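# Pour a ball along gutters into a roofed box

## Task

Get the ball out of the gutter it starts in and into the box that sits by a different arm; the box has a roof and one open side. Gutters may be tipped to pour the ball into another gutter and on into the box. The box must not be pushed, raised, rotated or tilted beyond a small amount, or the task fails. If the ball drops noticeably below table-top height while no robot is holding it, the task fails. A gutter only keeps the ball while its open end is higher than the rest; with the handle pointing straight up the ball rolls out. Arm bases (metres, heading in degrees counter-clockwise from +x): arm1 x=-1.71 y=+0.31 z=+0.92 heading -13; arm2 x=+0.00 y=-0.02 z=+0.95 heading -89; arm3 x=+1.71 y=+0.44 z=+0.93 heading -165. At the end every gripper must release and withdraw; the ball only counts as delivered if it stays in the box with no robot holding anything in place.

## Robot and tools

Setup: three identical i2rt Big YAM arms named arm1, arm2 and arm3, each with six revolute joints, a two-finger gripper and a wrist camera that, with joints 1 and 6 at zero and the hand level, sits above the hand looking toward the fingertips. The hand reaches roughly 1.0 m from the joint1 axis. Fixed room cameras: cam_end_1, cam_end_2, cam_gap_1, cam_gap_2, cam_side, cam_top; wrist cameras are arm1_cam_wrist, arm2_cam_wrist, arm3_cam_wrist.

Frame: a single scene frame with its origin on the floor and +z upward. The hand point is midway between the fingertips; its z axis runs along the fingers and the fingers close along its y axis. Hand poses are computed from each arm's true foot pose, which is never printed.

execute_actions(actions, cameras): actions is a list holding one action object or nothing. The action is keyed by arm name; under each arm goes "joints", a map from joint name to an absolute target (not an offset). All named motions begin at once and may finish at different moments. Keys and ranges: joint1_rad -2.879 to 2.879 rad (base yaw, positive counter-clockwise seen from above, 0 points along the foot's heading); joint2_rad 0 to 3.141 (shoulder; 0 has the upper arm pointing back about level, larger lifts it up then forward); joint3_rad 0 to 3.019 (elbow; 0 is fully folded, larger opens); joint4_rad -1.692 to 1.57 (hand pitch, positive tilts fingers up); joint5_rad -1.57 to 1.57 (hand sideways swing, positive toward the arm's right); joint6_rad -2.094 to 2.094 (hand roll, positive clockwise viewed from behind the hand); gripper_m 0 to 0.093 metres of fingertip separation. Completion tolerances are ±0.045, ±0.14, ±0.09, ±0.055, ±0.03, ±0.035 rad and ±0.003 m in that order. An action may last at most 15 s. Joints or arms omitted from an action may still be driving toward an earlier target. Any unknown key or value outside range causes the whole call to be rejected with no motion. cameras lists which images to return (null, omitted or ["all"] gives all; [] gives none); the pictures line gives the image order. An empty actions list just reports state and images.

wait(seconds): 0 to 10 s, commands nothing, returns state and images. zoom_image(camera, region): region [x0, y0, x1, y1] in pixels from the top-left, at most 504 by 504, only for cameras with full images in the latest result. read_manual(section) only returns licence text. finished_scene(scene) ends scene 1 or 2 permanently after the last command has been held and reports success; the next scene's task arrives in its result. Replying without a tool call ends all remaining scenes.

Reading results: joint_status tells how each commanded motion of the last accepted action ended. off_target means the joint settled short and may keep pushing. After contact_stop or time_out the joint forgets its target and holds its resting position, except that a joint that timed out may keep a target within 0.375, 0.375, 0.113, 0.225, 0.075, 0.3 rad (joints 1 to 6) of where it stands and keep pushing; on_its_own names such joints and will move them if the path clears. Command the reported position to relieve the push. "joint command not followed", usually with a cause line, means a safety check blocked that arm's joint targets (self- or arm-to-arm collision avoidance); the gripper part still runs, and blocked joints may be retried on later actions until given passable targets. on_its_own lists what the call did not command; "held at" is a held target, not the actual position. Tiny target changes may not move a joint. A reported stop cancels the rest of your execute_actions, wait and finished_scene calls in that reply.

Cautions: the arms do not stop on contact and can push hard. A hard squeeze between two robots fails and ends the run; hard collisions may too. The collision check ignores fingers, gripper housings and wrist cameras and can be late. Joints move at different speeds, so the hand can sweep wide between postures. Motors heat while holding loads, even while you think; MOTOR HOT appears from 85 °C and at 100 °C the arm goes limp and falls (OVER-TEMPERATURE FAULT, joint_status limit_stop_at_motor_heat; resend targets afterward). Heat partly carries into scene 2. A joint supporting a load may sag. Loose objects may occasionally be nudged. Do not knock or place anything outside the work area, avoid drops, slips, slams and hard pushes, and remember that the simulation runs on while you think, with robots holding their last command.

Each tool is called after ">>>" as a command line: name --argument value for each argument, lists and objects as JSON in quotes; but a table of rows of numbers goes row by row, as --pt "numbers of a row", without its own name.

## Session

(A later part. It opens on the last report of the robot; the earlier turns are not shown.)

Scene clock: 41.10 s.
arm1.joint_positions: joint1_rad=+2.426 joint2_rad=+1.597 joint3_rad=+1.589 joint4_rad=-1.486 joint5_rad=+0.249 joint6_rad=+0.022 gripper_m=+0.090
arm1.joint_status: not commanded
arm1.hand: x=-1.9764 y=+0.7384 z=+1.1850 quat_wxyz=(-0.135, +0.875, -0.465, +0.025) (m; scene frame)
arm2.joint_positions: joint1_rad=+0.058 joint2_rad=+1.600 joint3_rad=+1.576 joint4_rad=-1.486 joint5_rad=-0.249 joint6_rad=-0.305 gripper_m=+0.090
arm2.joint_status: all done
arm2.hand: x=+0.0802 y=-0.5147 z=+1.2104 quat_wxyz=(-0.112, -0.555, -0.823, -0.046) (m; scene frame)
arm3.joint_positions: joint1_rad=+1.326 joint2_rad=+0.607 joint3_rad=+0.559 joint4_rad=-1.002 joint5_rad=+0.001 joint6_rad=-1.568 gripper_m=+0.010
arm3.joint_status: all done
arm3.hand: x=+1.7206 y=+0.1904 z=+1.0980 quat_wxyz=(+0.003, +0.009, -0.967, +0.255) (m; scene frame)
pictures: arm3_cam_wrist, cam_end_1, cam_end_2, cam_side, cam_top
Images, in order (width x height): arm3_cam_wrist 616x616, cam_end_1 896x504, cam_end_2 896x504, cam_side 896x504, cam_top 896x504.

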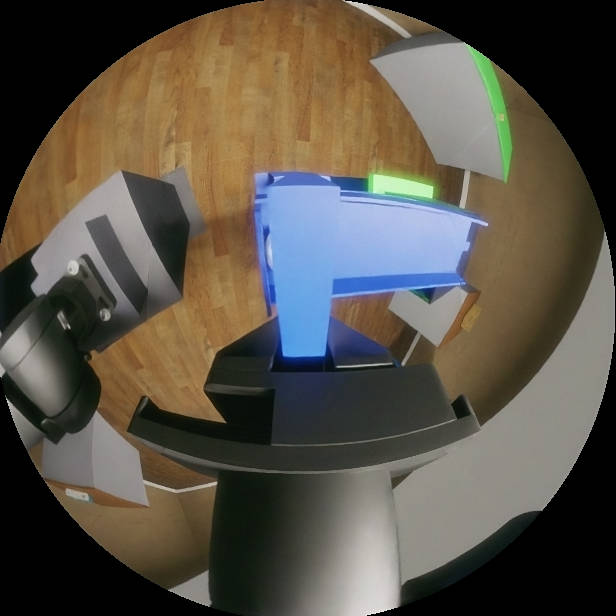

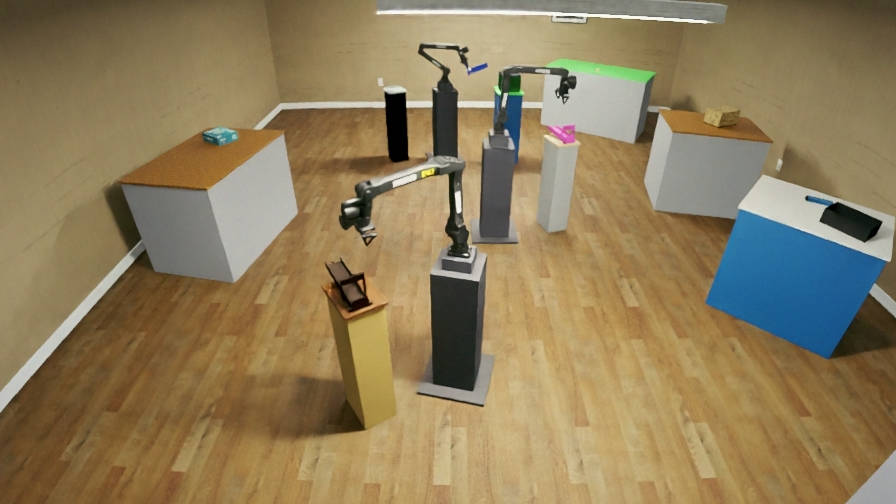

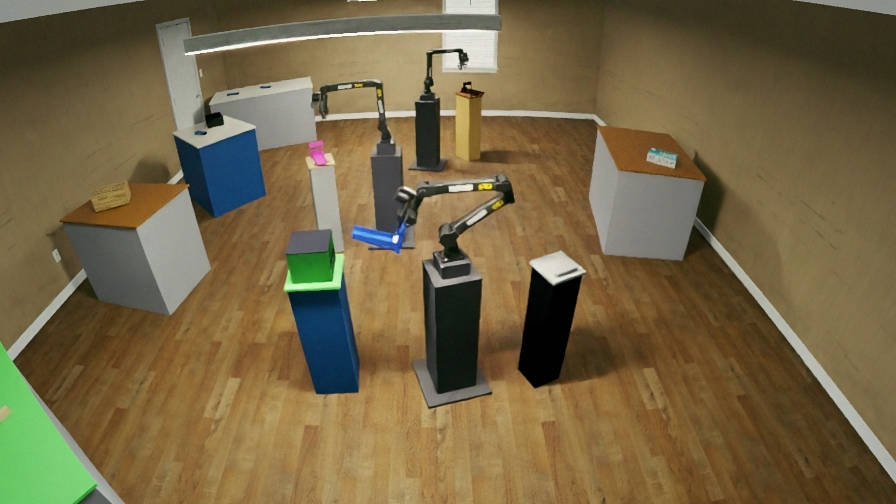

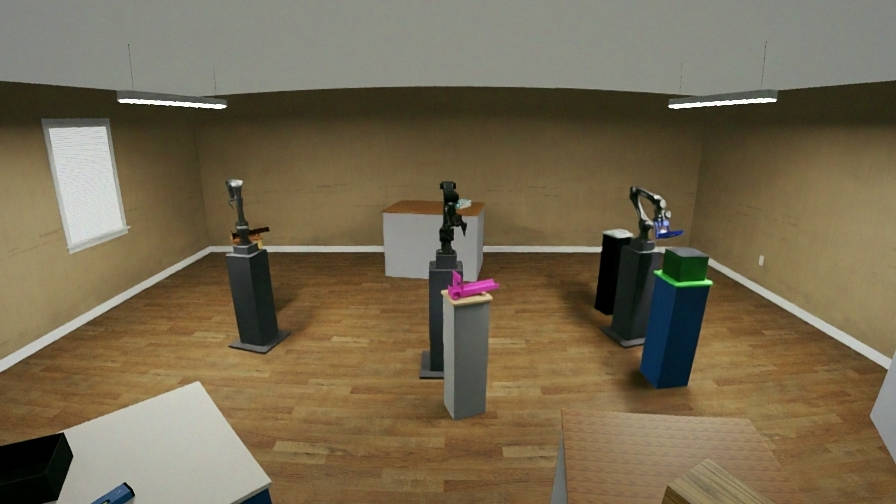

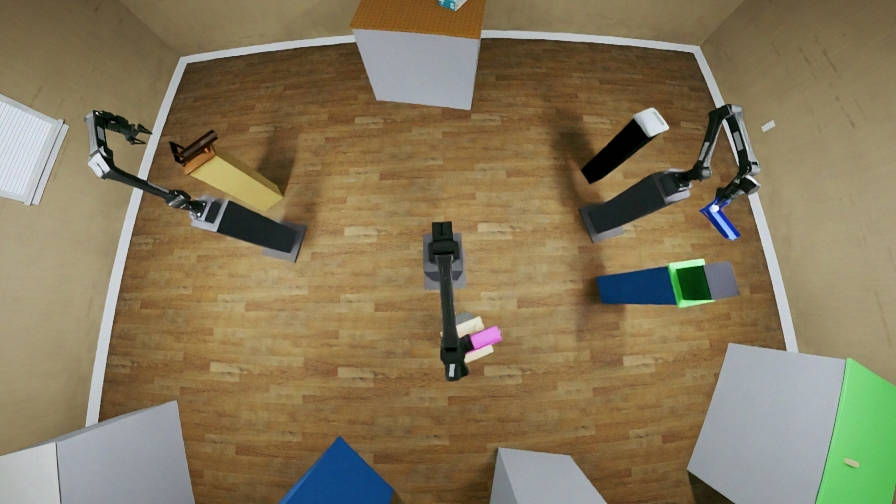

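>>> execute_actions --actions '[{"arm3":{"joints":{"joint2_rad":1.01,"joint3_rad":0.53,"joint4_rad":-0.69}}}]' --cameras '["arm3_cam_wrist","cam_end_2","cam_end_1"]'

>>> zoom_image --camera "cam_end_2" --region '[270, 170, 510, 310]'

Scene clock: 42.43 s.
arm1.joint_positions: joint1_rad=+2.426 joint2_rad=+1.597 joint3_rad=+1.589 joint4_rad=-1.486 joint5_rad=+0.249 joint6_rad=+0.022 gripper_m=+0.090
arm1.joint_status: not commanded
arm1.hand: x=-1.9764 y=+0.7384 z=+1.1850 quat_wxyz=(-0.135, +0.875, -0.465, +0.025) (m; scene frame)
arm2.joint_positions: joint1_rad=+0.058 joint2_rad=+1.600 joint3_rad=+1.576 joint4_rad=-1.486 joint5_rad=-0.249 joint6_rad=-0.305 gripper_m=+0.090
arm2.joint_status: not commanded
arm2.hand: x=+0.0802 y=-0.5147 z=+1.2104 quat_wxyz=(-0.112, -0.555, -0.823, -0.046) (m; scene frame)
arm3.joint_positions: joint1_rad=+1.326 joint2_rad=+1.021 joint3_rad=+0.512 joint4_rad=-0.717 joint5_rad=+0.001 joint6_rad=-1.568 gripper_m=+0.010
arm3.joint_status: all done
arm3.hand: x=+1.7204 y=+0.1460 z=+0.9981 quat_wxyz=(+0.004, +0.008, -0.986, +0.169) (m; scene frame)
pictures: arm3_cam_wrist, cam_end_1, cam_end_2
Images, in order (width x height): arm3_cam_wrist 616x616, cam_end_1 896x504, cam_end_2 896x504.

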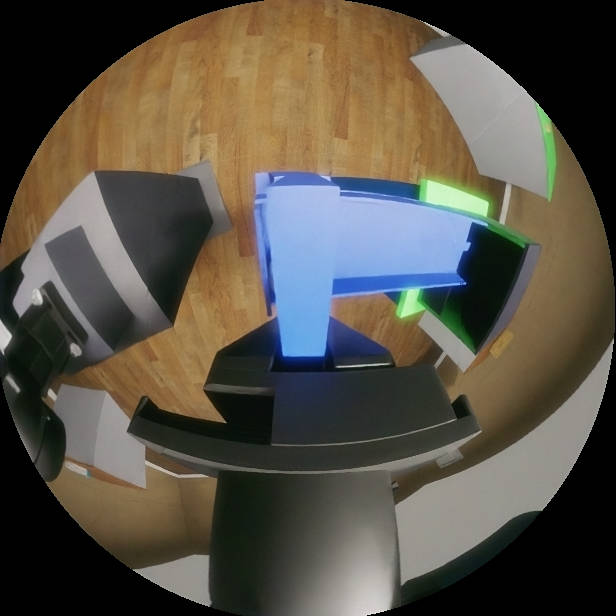

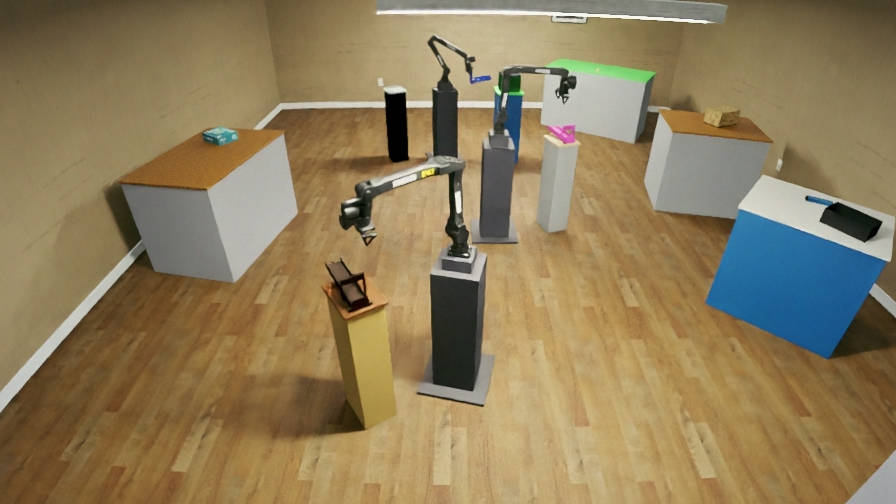

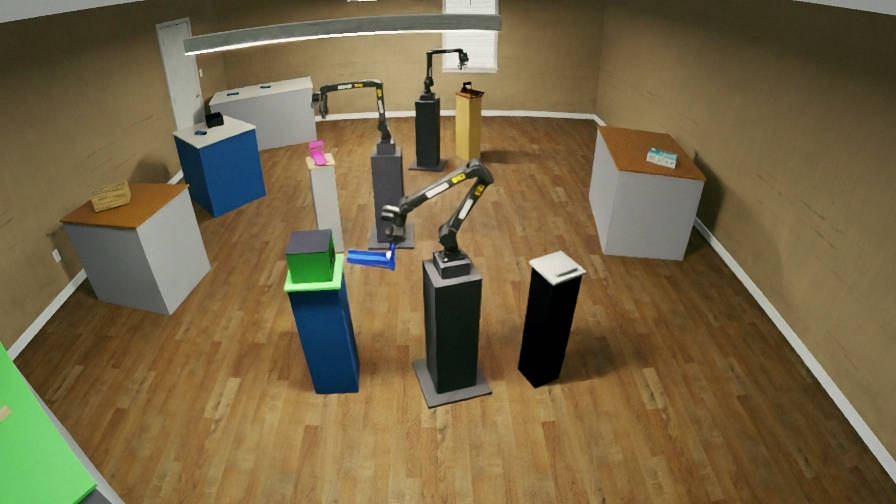

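Region (270, 170, 510, 310) of cam_end_2's 896x504 image, scaled by 2.100, with more detail than that image has; it fills the top 294 rows of this view, and the rest is white.

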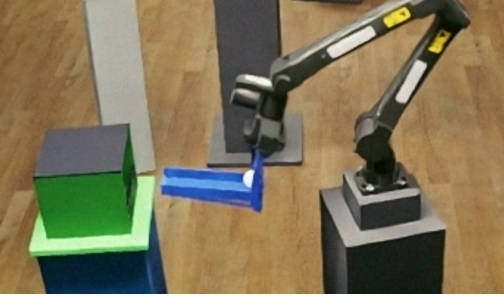

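>>> execute_actions --actions '[{"arm3":{"joints":{"joint1_rad":1.25,"joint2_rad":1.2,"joint3_rad":0.65,"joint4_rad":-0.61}}}]' --cameras '["arm3_cam_wrist","cam_end_1"]'

>>> zoom_image --camera "cam_end_1" --region '[420, 30, 540, 110]'

Scene clock: 43.60 s.
arm1.joint_positions: joint1_rad=+2.426 joint2_rad=+1.597 joint3_rad=+1.589 joint4_rad=-1.486 joint5_rad=+0.249 joint6_rad=+0.022 gripper_m=+0.090
arm1.joint_status: not commanded
arm1.hand: x=-1.9764 y=+0.7384 z=+1.1850 quat_wxyz=(-0.135, +0.875, -0.465, +0.025) (m; scene frame)
arm2.joint_positions: joint1_rad=+0.058 joint2_rad=+1.600 joint3_rad=+1.576 joint4_rad=-1.486 joint5_rad=-0.249 joint6_rad=-0.305 gripper_m=+0.090
arm2.joint_status: not commanded
arm2.hand: x=+0.0802 y=-0.5147 z=+1.2104 quat_wxyz=(-0.112, -0.555, -0.823, -0.046) (m; scene frame)
arm3.joint_positions: joint1_rad=+1.253 joint2_rad=+1.210 joint3_rad=+0.608 joint4_rad=-0.627 joint5_rad=+0.001 joint6_rad=-1.568 gripper_m=+0.010
arm3.joint_status: all done
arm3.hand: x=+1.6958 y=+0.0960 z=+0.9877 quat_wxyz=(+0.010, -0.027, -0.985, +0.167) (m; scene frame)
pictures: arm3_cam_wrist, cam_end_1
Images, in order (width x height): arm3_cam_wrist 616x616, cam_end_1 896x504.

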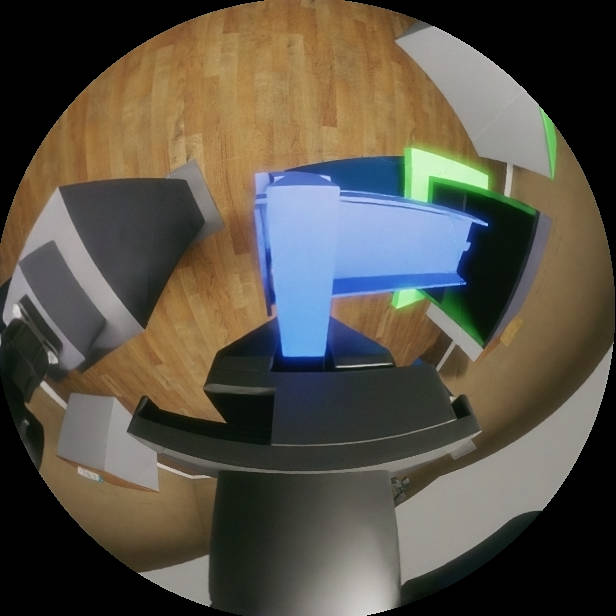

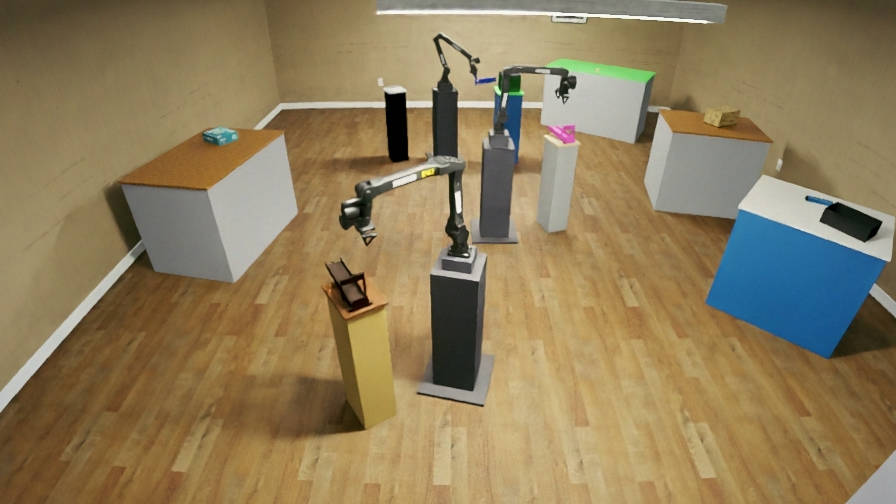

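Region (420, 30, 540, 110) of cam_end_1's 896x504 image, scaled by 4.200, with more detail than that image has.

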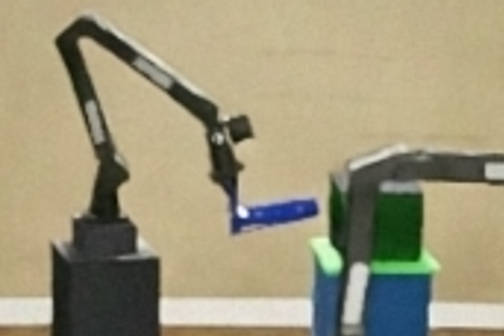

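Looks centred. Insert.

>>> execute_actions --actions '[{"arm3":{"joints":{"joint2_rad":1.52,"joint3_rad":0.935,"joint4_rad":-0.57}}}]' --cameras '["arm3_cam_wrist","cam_end_1"]'

>>> zoom_image --camera "cam_end_1" --region '[420, 30, 540, 110]'

Scene clock: 44.80 s.
arm1.joint_positions: joint1_rad=+2.426 joint2_rad=+1.597 joint3_rad=+1.589 joint4_rad=-1.486 joint5_rad=+0.249 joint6_rad=+0.022 gripper_m=+0.090
arm1.joint_status: not commanded
arm1.hand: x=-1.9764 y=+0.7384 z=+1.1850 quat_wxyz=(-0.135, +0.875, -0.465, +0.025) (m; scene frame)
arm2.joint_positions: joint1_rad=+0.058 joint2_rad=+1.600 joint3_rad=+1.576 joint4_rad=-1.486 joint5_rad=-0.249 joint6_rad=-0.305 gripper_m=+0.090
arm2.joint_status: not commanded
arm2.hand: x=+0.0802 y=-0.5147 z=+1.2104 quat_wxyz=(-0.112, -0.555, -0.823, -0.046) (m; scene frame)
arm3.joint_positions: joint1_rad=+1.253 joint2_rad=+1.532 joint3_rad=+0.895 joint4_rad=-0.584 joint5_rad=+0.001 joint6_rad=-1.568 gripper_m=+0.010
arm3.joint_status: all done
arm3.hand: x=+1.6892 y=-0.0211 z=+0.9796 quat_wxyz=(+0.010, -0.027, -0.985, +0.171) (m; scene frame)
pictures: arm3_cam_wrist, cam_end_1
Images, in order (width x height): arm3_cam_wrist 616x616, cam_end_1 896x504.

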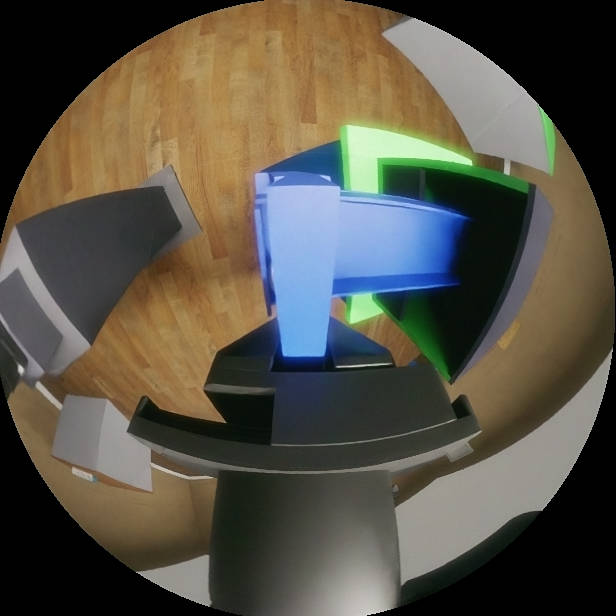

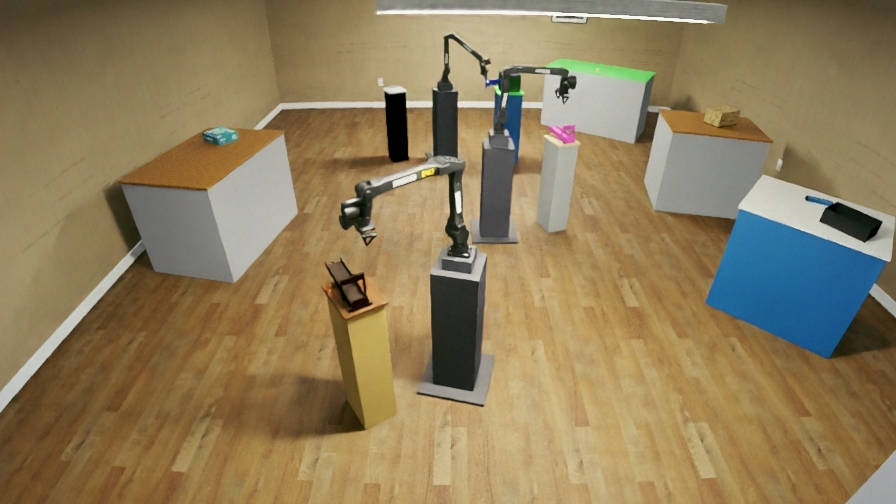

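Region (420, 30, 540, 110) of cam_end_1's 896x504 image, scaled by 4.200, with more detail than that image has.

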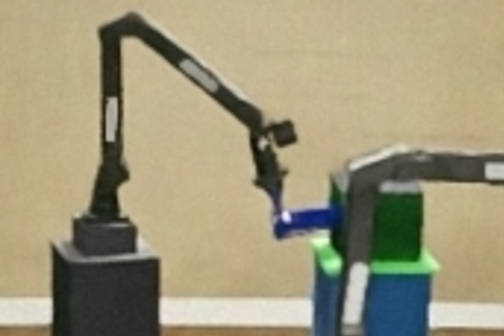

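>>> execute_actions --actions '[{"arm3":{"joints":{"joint3_rad":1.16,"joint4_rad":-1.06}}}]' --cameras '[]'

>>> wait --seconds 1.5

>>> zoom_image --camera "cam_end_1" --region '[420, 30, 540, 110]'

Scene clock: 46.13 s.
arm1.joint_positions: joint1_rad=+2.426 joint2_rad=+1.597 joint3_rad=+1.589 joint4_rad=-1.486 joint5_rad=+0.249 joint6_rad=+0.022 gripper_m=+0.090
arm1.joint_status: not commanded
arm1.hand: x=-1.9764 y=+0.7384 z=+1.1850 quat_wxyz=(-0.135, +0.875, -0.465, +0.025) (m; scene frame)
arm2.joint_positions: joint1_rad=+0.058 joint2_rad=+1.600 joint3_rad=+1.576 joint4_rad=-1.486 joint5_rad=-0.249 joint6_rad=-0.305 gripper_m=+0.090
arm2.joint_status: not commanded
arm2.hand: x=+0.0802 y=-0.5147 z=+1.2104 quat_wxyz=(-0.112, -0.555, -0.823, -0.046) (m; scene frame)
arm3.joint_positions: joint1_rad=+1.253 joint2_rad=+1.532 joint3_rad=+1.128 joint4_rad=-1.050 joint5_rad=+0.001 joint6_rad=-1.568 gripper_m=+0.010
arm3.joint_status: all done
arm3.hand: x=+1.6905 y=-0.0098 z=+1.0434 quat_wxyz=(+0.007, -0.028, -0.998, +0.055) (m; scene frame)
pictures: none
No camera images: the call's "cameras" was empty. Leave "cameras" out to get every camera's image.

Scene clock: 47.63 s.
arm1.joint_positions: joint1_rad=+2.426 joint2_rad=+1.597 joint3_rad=+1.589 joint4_rad=-1.486 joint5_rad=+0.249 joint6_rad=+0.022 gripper_m=+0.090
arm1.joint_status: not commanded
arm1.hand: x=-1.9764 y=+0.7384 z=+1.1850 quat_wxyz=(-0.135, +0.875, -0.465, +0.025) (m; scene frame)
arm2.joint_positions: joint1_rad=+0.058 joint2_rad=+1.600 joint3_rad=+1.576 joint4_rad=-1.486 joint5_rad=-0.249 joint6_rad=-0.305 gripper_m=+0.090
arm2.joint_status: not commanded
arm2.hand: x=+0.0802 y=-0.5147 z=+1.2104 quat_wxyz=(-0.112, -0.555, -0.823, -0.046) (m; scene frame)
arm3.joint_positions: joint1_rad=+1.253 joint2_rad=+1.532 joint3_rad=+1.128 joint4_rad=-1.051 joint5_rad=+0.001 joint6_rad=-1.569 gripper_m=+0.010
arm3.joint_status: all done
arm3.hand: x=+1.6905 y=-0.0097 z=+1.0433 quat_wxyz=(+0.007, -0.028, -0.998, +0.055) (m; scene frame)
wait: 1.50 s; at rest by 0.27 s
pictures: arm1_cam_wrist, arm2_cam_wrist, arm3_cam_wrist, cam_end_1, cam_end_2, cam_gap_1, cam_gap_2, cam_side, cam_top
Images, in order (width x height): arm1_cam_wrist 616x616, arm2_cam_wrist 616x616, arm3_cam_wrist 616x616, cam_end_1 896x504, cam_end_2 896x504, cam_gap_1 896x504, cam_gap_2 896x504, cam_side 896x504, cam_top 896x504.

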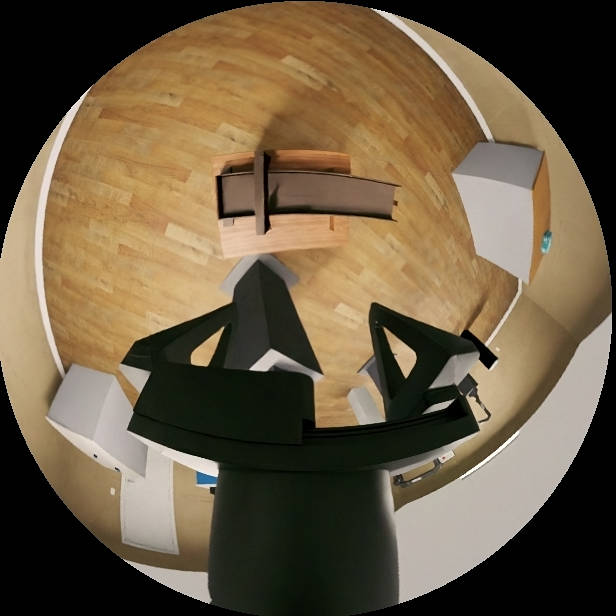

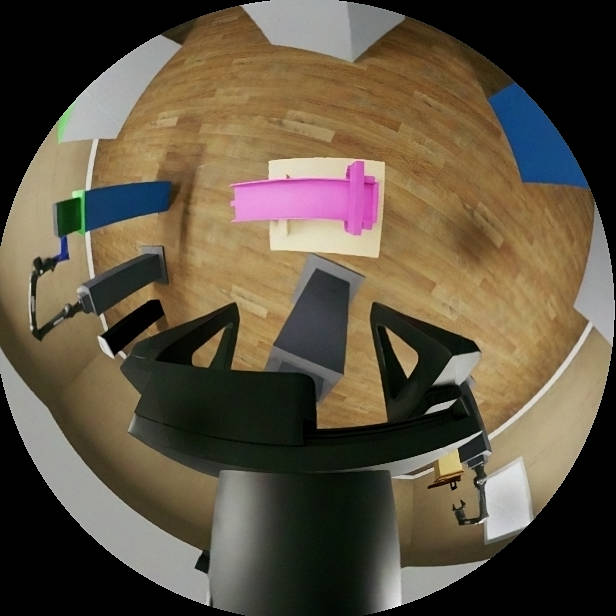

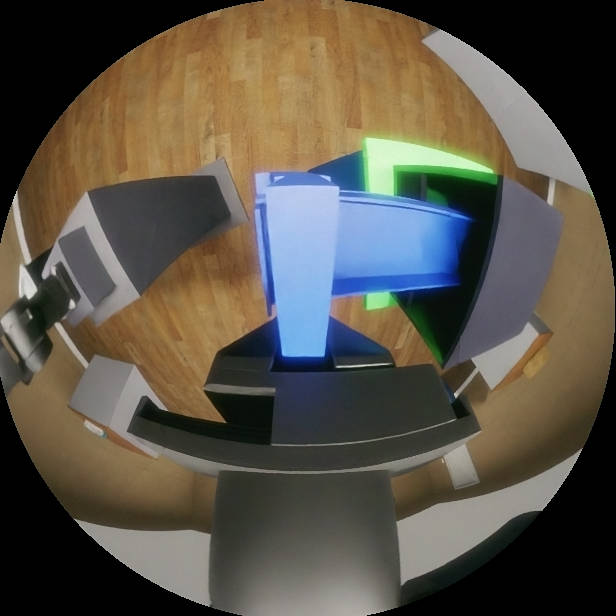

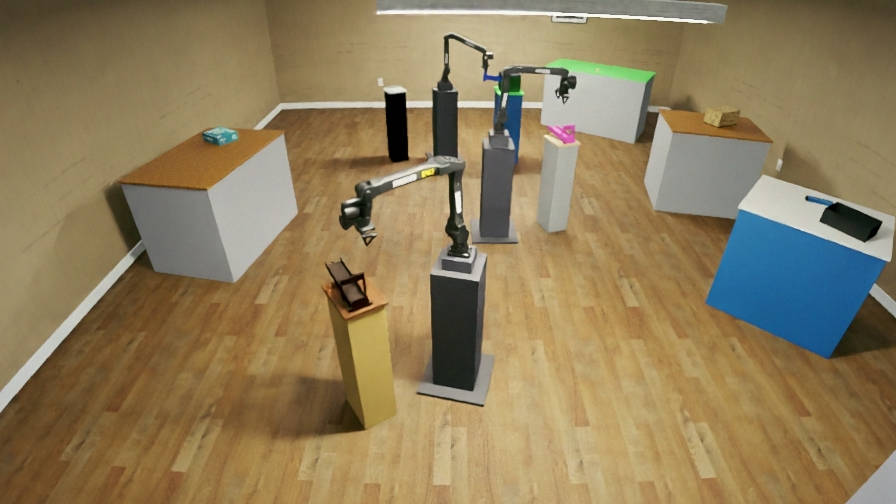

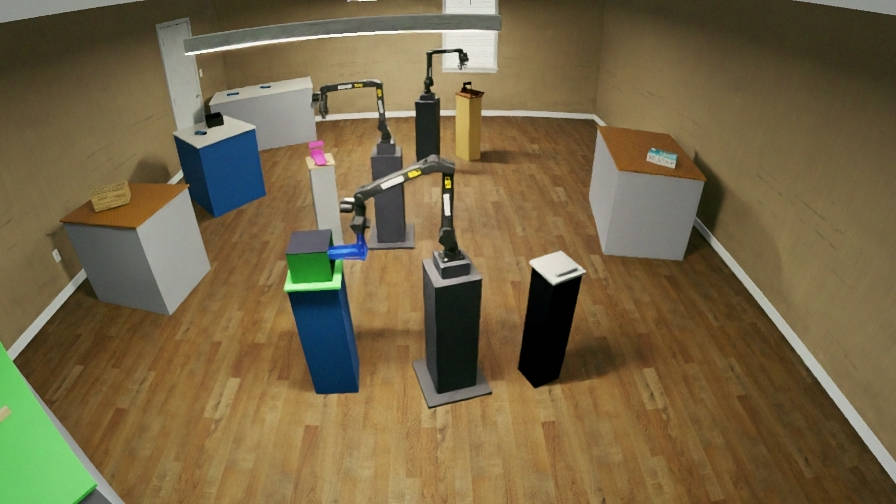

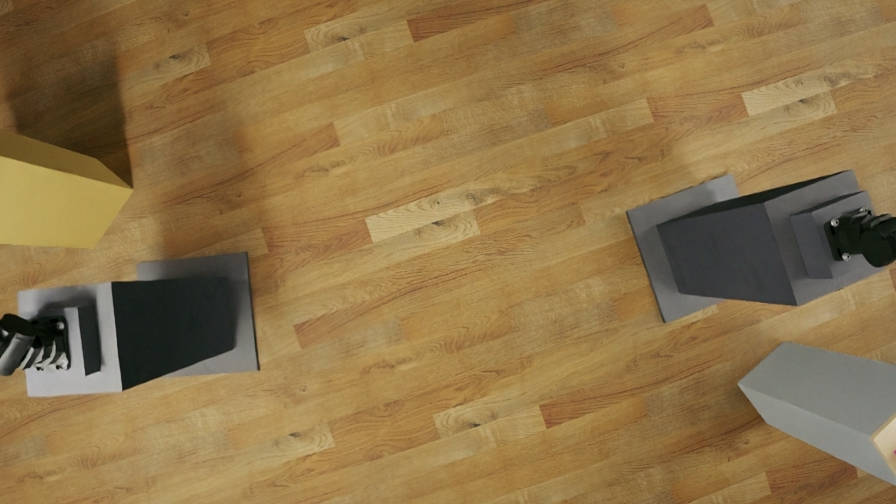

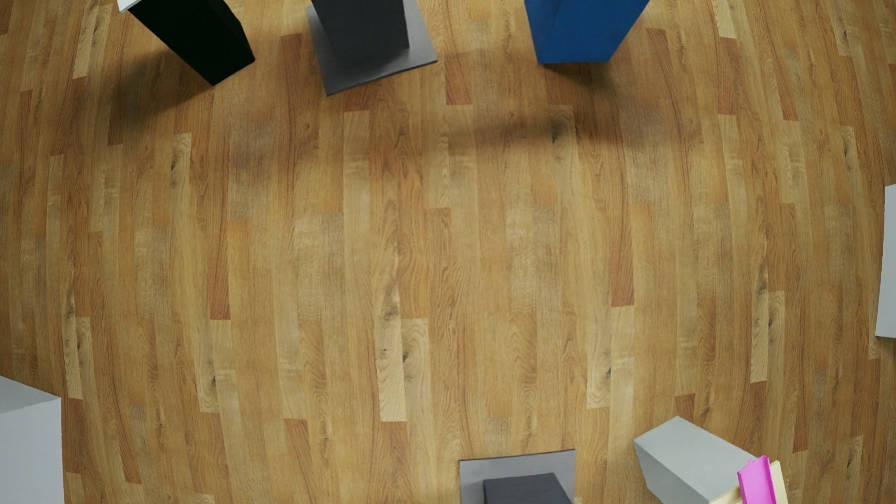

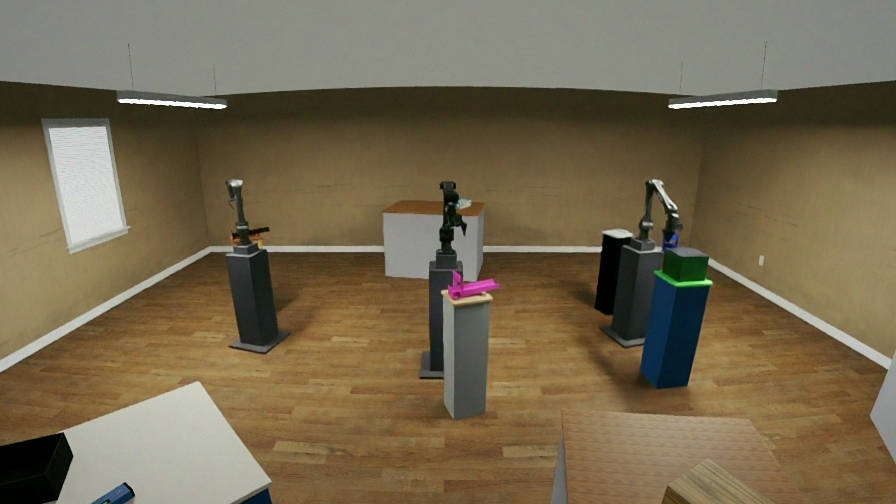

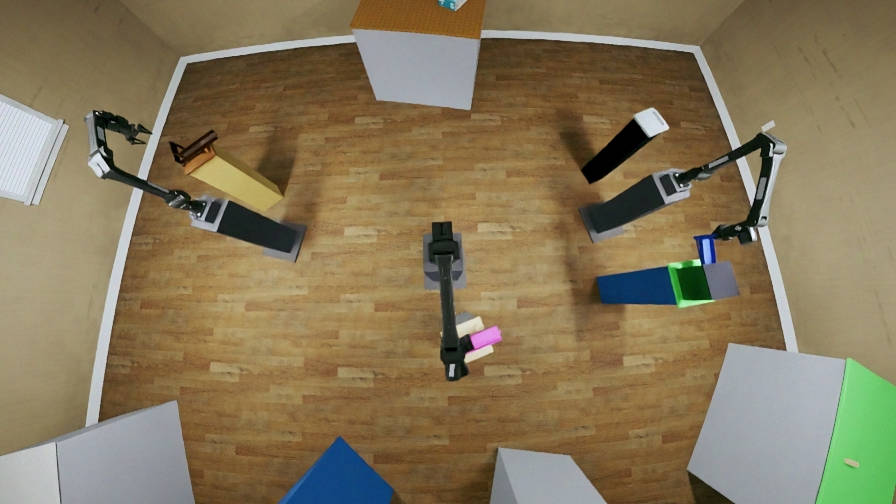

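Region (420, 30, 540, 110) of cam_end_1's 896x504 image, scaled by 4.200, with more detail than that image has.

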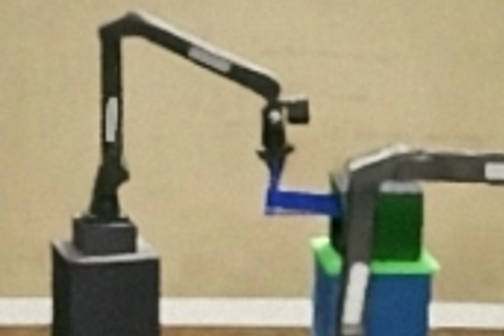

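Ball's in. Retract (q2 and q3 equally), then replace the gutter.

>>> execute_actions --actions '[{"arm3":{"joints":{"joint2_rad":1.15,"joint3_rad":0.78}}}]' --cameras '[]'

>>> execute_actions --actions '[{"arm3":{"joints":{"joint1_rad":-1.639,"joint2_rad":1.5,"joint3_rad":1.45,"joint4_rad":-1.5,"joint5_rad":0.25,"joint6_rad":-0.172}}}]' --cameras '[]'

>>> execute_actions --actions '[{"arm3":{"joints":{"joint2_rad":1.885,"joint3_rad":1.345,"joint4_rad":-1.02}}}]' --cameras '[]'

>>> execute_actions --actions '[{"arm3":{"joints":{"gripper_m":0.09}}}]' --cameras '[]'

>>> execute_actions --actions '[{"arm3":{"joints":{"joint2_rad":1.6,"joint3_rad":1.55,"joint4_rad":-1.5}}}]' --cameras '["cam_end_2"]'

>>> finished_scene --scene 1

Scene clock: 48.93 s.
arm1.joint_positions: joint1_rad=+2.426 joint2_rad=+1.597 joint3_rad=+1.589 joint4_rad=-1.486 joint5_rad=+0.249 joint6_rad=+0.022 gripper_m=+0.090
arm1.joint_status: not commanded
arm1.hand: x=-1.9764 y=+0.7384 z=+1.1850 quat_wxyz=(-0.135, +0.875, -0.465, +0.025) (m; scene frame)
arm2.joint_positions: joint1_rad=+0.058 joint2_rad=+1.600 joint3_rad=+1.576 joint4_rad=-1.486 joint5_rad=-0.249 joint6_rad=-0.305 gripper_m=+0.090
arm2.joint_status: not commanded
arm2.hand: x=+0.0802 y=-0.5147 z=+1.2104 quat_wxyz=(-0.112, -0.555, -0.823, -0.046) (m; scene frame)
arm3.joint_positions: joint1_rad=+1.253 joint2_rad=+1.153 joint3_rad=+0.766 joint4_rad=-1.056 joint5_rad=+0.001 joint6_rad=-1.569 gripper_m=+0.010
arm3.joint_status: all done
arm3.hand: x=+1.6982 y=+0.1294 z=+1.0434 quat_wxyz=(+0.007, -0.028, -0.998, +0.061) (m; scene frame)
pictures: none
No camera images: the call's "cameras" was empty. Leave "cameras" out to get every camera's image.

Scene clock: 51.43 s.
arm1.joint_positions: joint1_rad=+2.426 joint2_rad=+1.597 joint3_rad=+1.589 joint4_rad=-1.486 joint5_rad=+0.249 joint6_rad=+0.022 gripper_m=+0.090
arm1.joint_status: not commanded
arm1.hand: x=-1.9764 y=+0.7384 z=+1.1850 quat_wxyz=(-0.135, +0.875, -0.465, +0.025) (m; scene frame)
arm2.joint_positions: joint1_rad=+0.058 joint2_rad=+1.600 joint3_rad=+1.576 joint4_rad=-1.486 joint5_rad=-0.249 joint6_rad=-0.305 gripper_m=+0.090
arm2.joint_status: not commanded
arm2.hand: x=+0.0802 y=-0.5147 z=+1.2104 quat_wxyz=(-0.112, -0.555, -0.823, -0.046) (m; scene frame)
arm3.joint_positions: joint1_rad=-1.645 joint2_rad=+1.527 joint3_rad=+1.420 joint4_rad=-1.489 joint5_rad=+0.247 joint6_rad=-0.182 gripper_m=+0.010
arm3.joint_status: all done
arm3.hand: x=+1.6751 y=+0.8904 z=+1.1623 quat_wxyz=(+0.078, -0.820, +0.560, -0.090) (m; scene frame)
pictures: none
No camera images: the call's "cameras" was empty. Leave "cameras" out to get every camera's image.

Scene clock: 52.63 s.
arm1.joint_positions: joint1_rad=+2.426 joint2_rad=+1.597 joint3_rad=+1.589 joint4_rad=-1.486 joint5_rad=+0.249 joint6_rad=+0.022 gripper_m=+0.090
arm1.joint_status: not commanded
arm1.hand: x=-1.9764 y=+0.7384 z=+1.1850 quat_wxyz=(-0.135, +0.875, -0.465, +0.025) (m; scene frame)
arm2.joint_positions: joint1_rad=+0.058 joint2_rad=+1.600 joint3_rad=+1.576 joint4_rad=-1.486 joint5_rad=-0.249 joint6_rad=-0.305 gripper_m=+0.090
arm2.joint_status: not commanded
arm2.hand: x=+0.0802 y=-0.5147 z=+1.2104 quat_wxyz=(-0.112, -0.555, -0.823, -0.046) (m; scene frame)
arm3.joint_positions: joint1_rad=-1.644 joint2_rad=+1.908 joint3_rad=+1.326 joint4_rad=-1.034 joint5_rad=+0.251 joint6_rad=-0.175 gripper_m=+0.010
arm3.joint_status: all done
arm3.hand: x=+1.6595 y=+0.9626 z=+0.9473 quat_wxyz=(+0.073, -0.819, +0.561, -0.098) (m; scene frame)
pictures: none
No camera images: the call's "cameras" was empty. Leave "cameras" out to get every camera's image.

Scene clock: 53.33 s.
arm1.joint_positions: joint1_rad=+2.426 joint2_rad=+1.597 joint3_rad=+1.589 joint4_rad=-1.486 joint5_rad=+0.249 joint6_rad=+0.022 gripper_m=+0.090
arm1.joint_status: not commanded
arm1.hand: x=-1.9764 y=+0.7384 z=+1.1850 quat_wxyz=(-0.135, +0.875, -0.465, +0.025) (m; scene frame)
arm2.joint_positions: joint1_rad=+0.058 joint2_rad=+1.600 joint3_rad=+1.576 joint4_rad=-1.486 joint5_rad=-0.249 joint6_rad=-0.305 gripper_m=+0.090
arm2.joint_status: not commanded
arm2.hand: x=+0.0802 y=-0.5147 z=+1.2104 quat_wxyz=(-0.112, -0.555, -0.823, -0.046) (m; scene frame)
arm3.joint_positions: joint1_rad=-1.644 joint2_rad=+1.905 joint3_rad=+1.326 joint4_rad=-1.034 joint5_rad=+0.251 joint6_rad=-0.175 gripper_m=+0.090
arm3.joint_status: all done
arm3.hand: x=+1.6594 y=+0.9630 z=+0.9488 quat_wxyz=(+0.074, -0.819, +0.561, -0.097) (m; scene frame)
pictures: none
No camera images: the call's "cameras" was empty. Leave "cameras" out to get every camera's image.

Scene clock: 54.83 s.
arm1.joint_positions: joint1_rad=+2.426 joint2_rad=+1.597 joint3_rad=+1.589 joint4_rad=-1.486 joint5_rad=+0.249 joint6_rad=+0.022 gripper_m=+0.090
arm1.joint_status: not commanded
arm1.hand: x=-1.9764 y=+0.7384 z=+1.1850 quat_wxyz=(-0.135, +0.875, -0.465, +0.025) (m; scene frame)
arm2.joint_positions: joint1_rad=+0.058 joint2_rad=+1.600 joint3_rad=+1.576 joint4_rad=-1.486 joint5_rad=-0.249 joint6_rad=-0.305 gripper_m=+0.090
arm2.joint_status: not commanded
arm2.hand: x=+0.0802 y=-0.5147 z=+1.2104 quat_wxyz=(-0.112, -0.555, -0.823, -0.046) (m; scene frame)
arm3.joint_positions: joint1_rad=-1.644 joint2_rad=+1.607 joint3_rad=+1.541 joint4_rad=-1.487 joint5_rad=+0.251 joint6_rad=-0.175 gripper_m=+0.090
arm3.joint_status: all done
arm3.hand: x=+1.6675 y=+0.9317 z=+1.1727 quat_wxyz=(+0.095, -0.817, +0.564, -0.076) (m; scene frame)
pictures: cam_end_2
Images, in order (width x height): cam_end_2 896x504.

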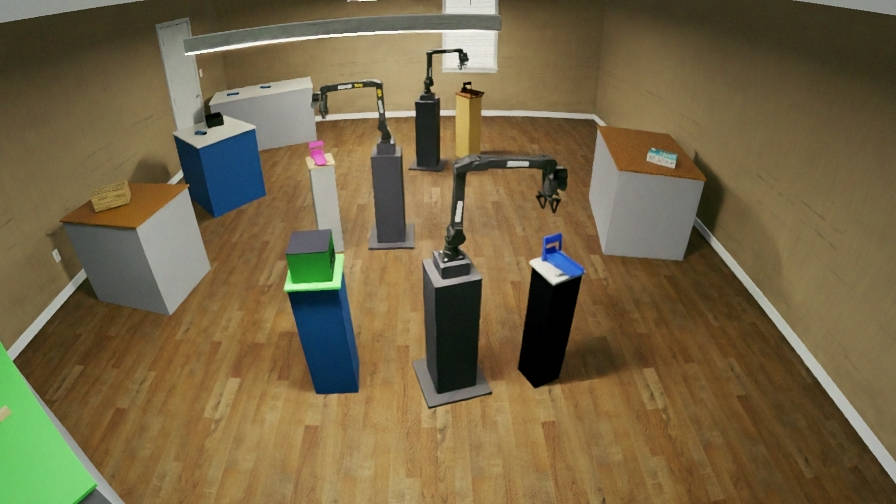

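The scene is finished: the task was done.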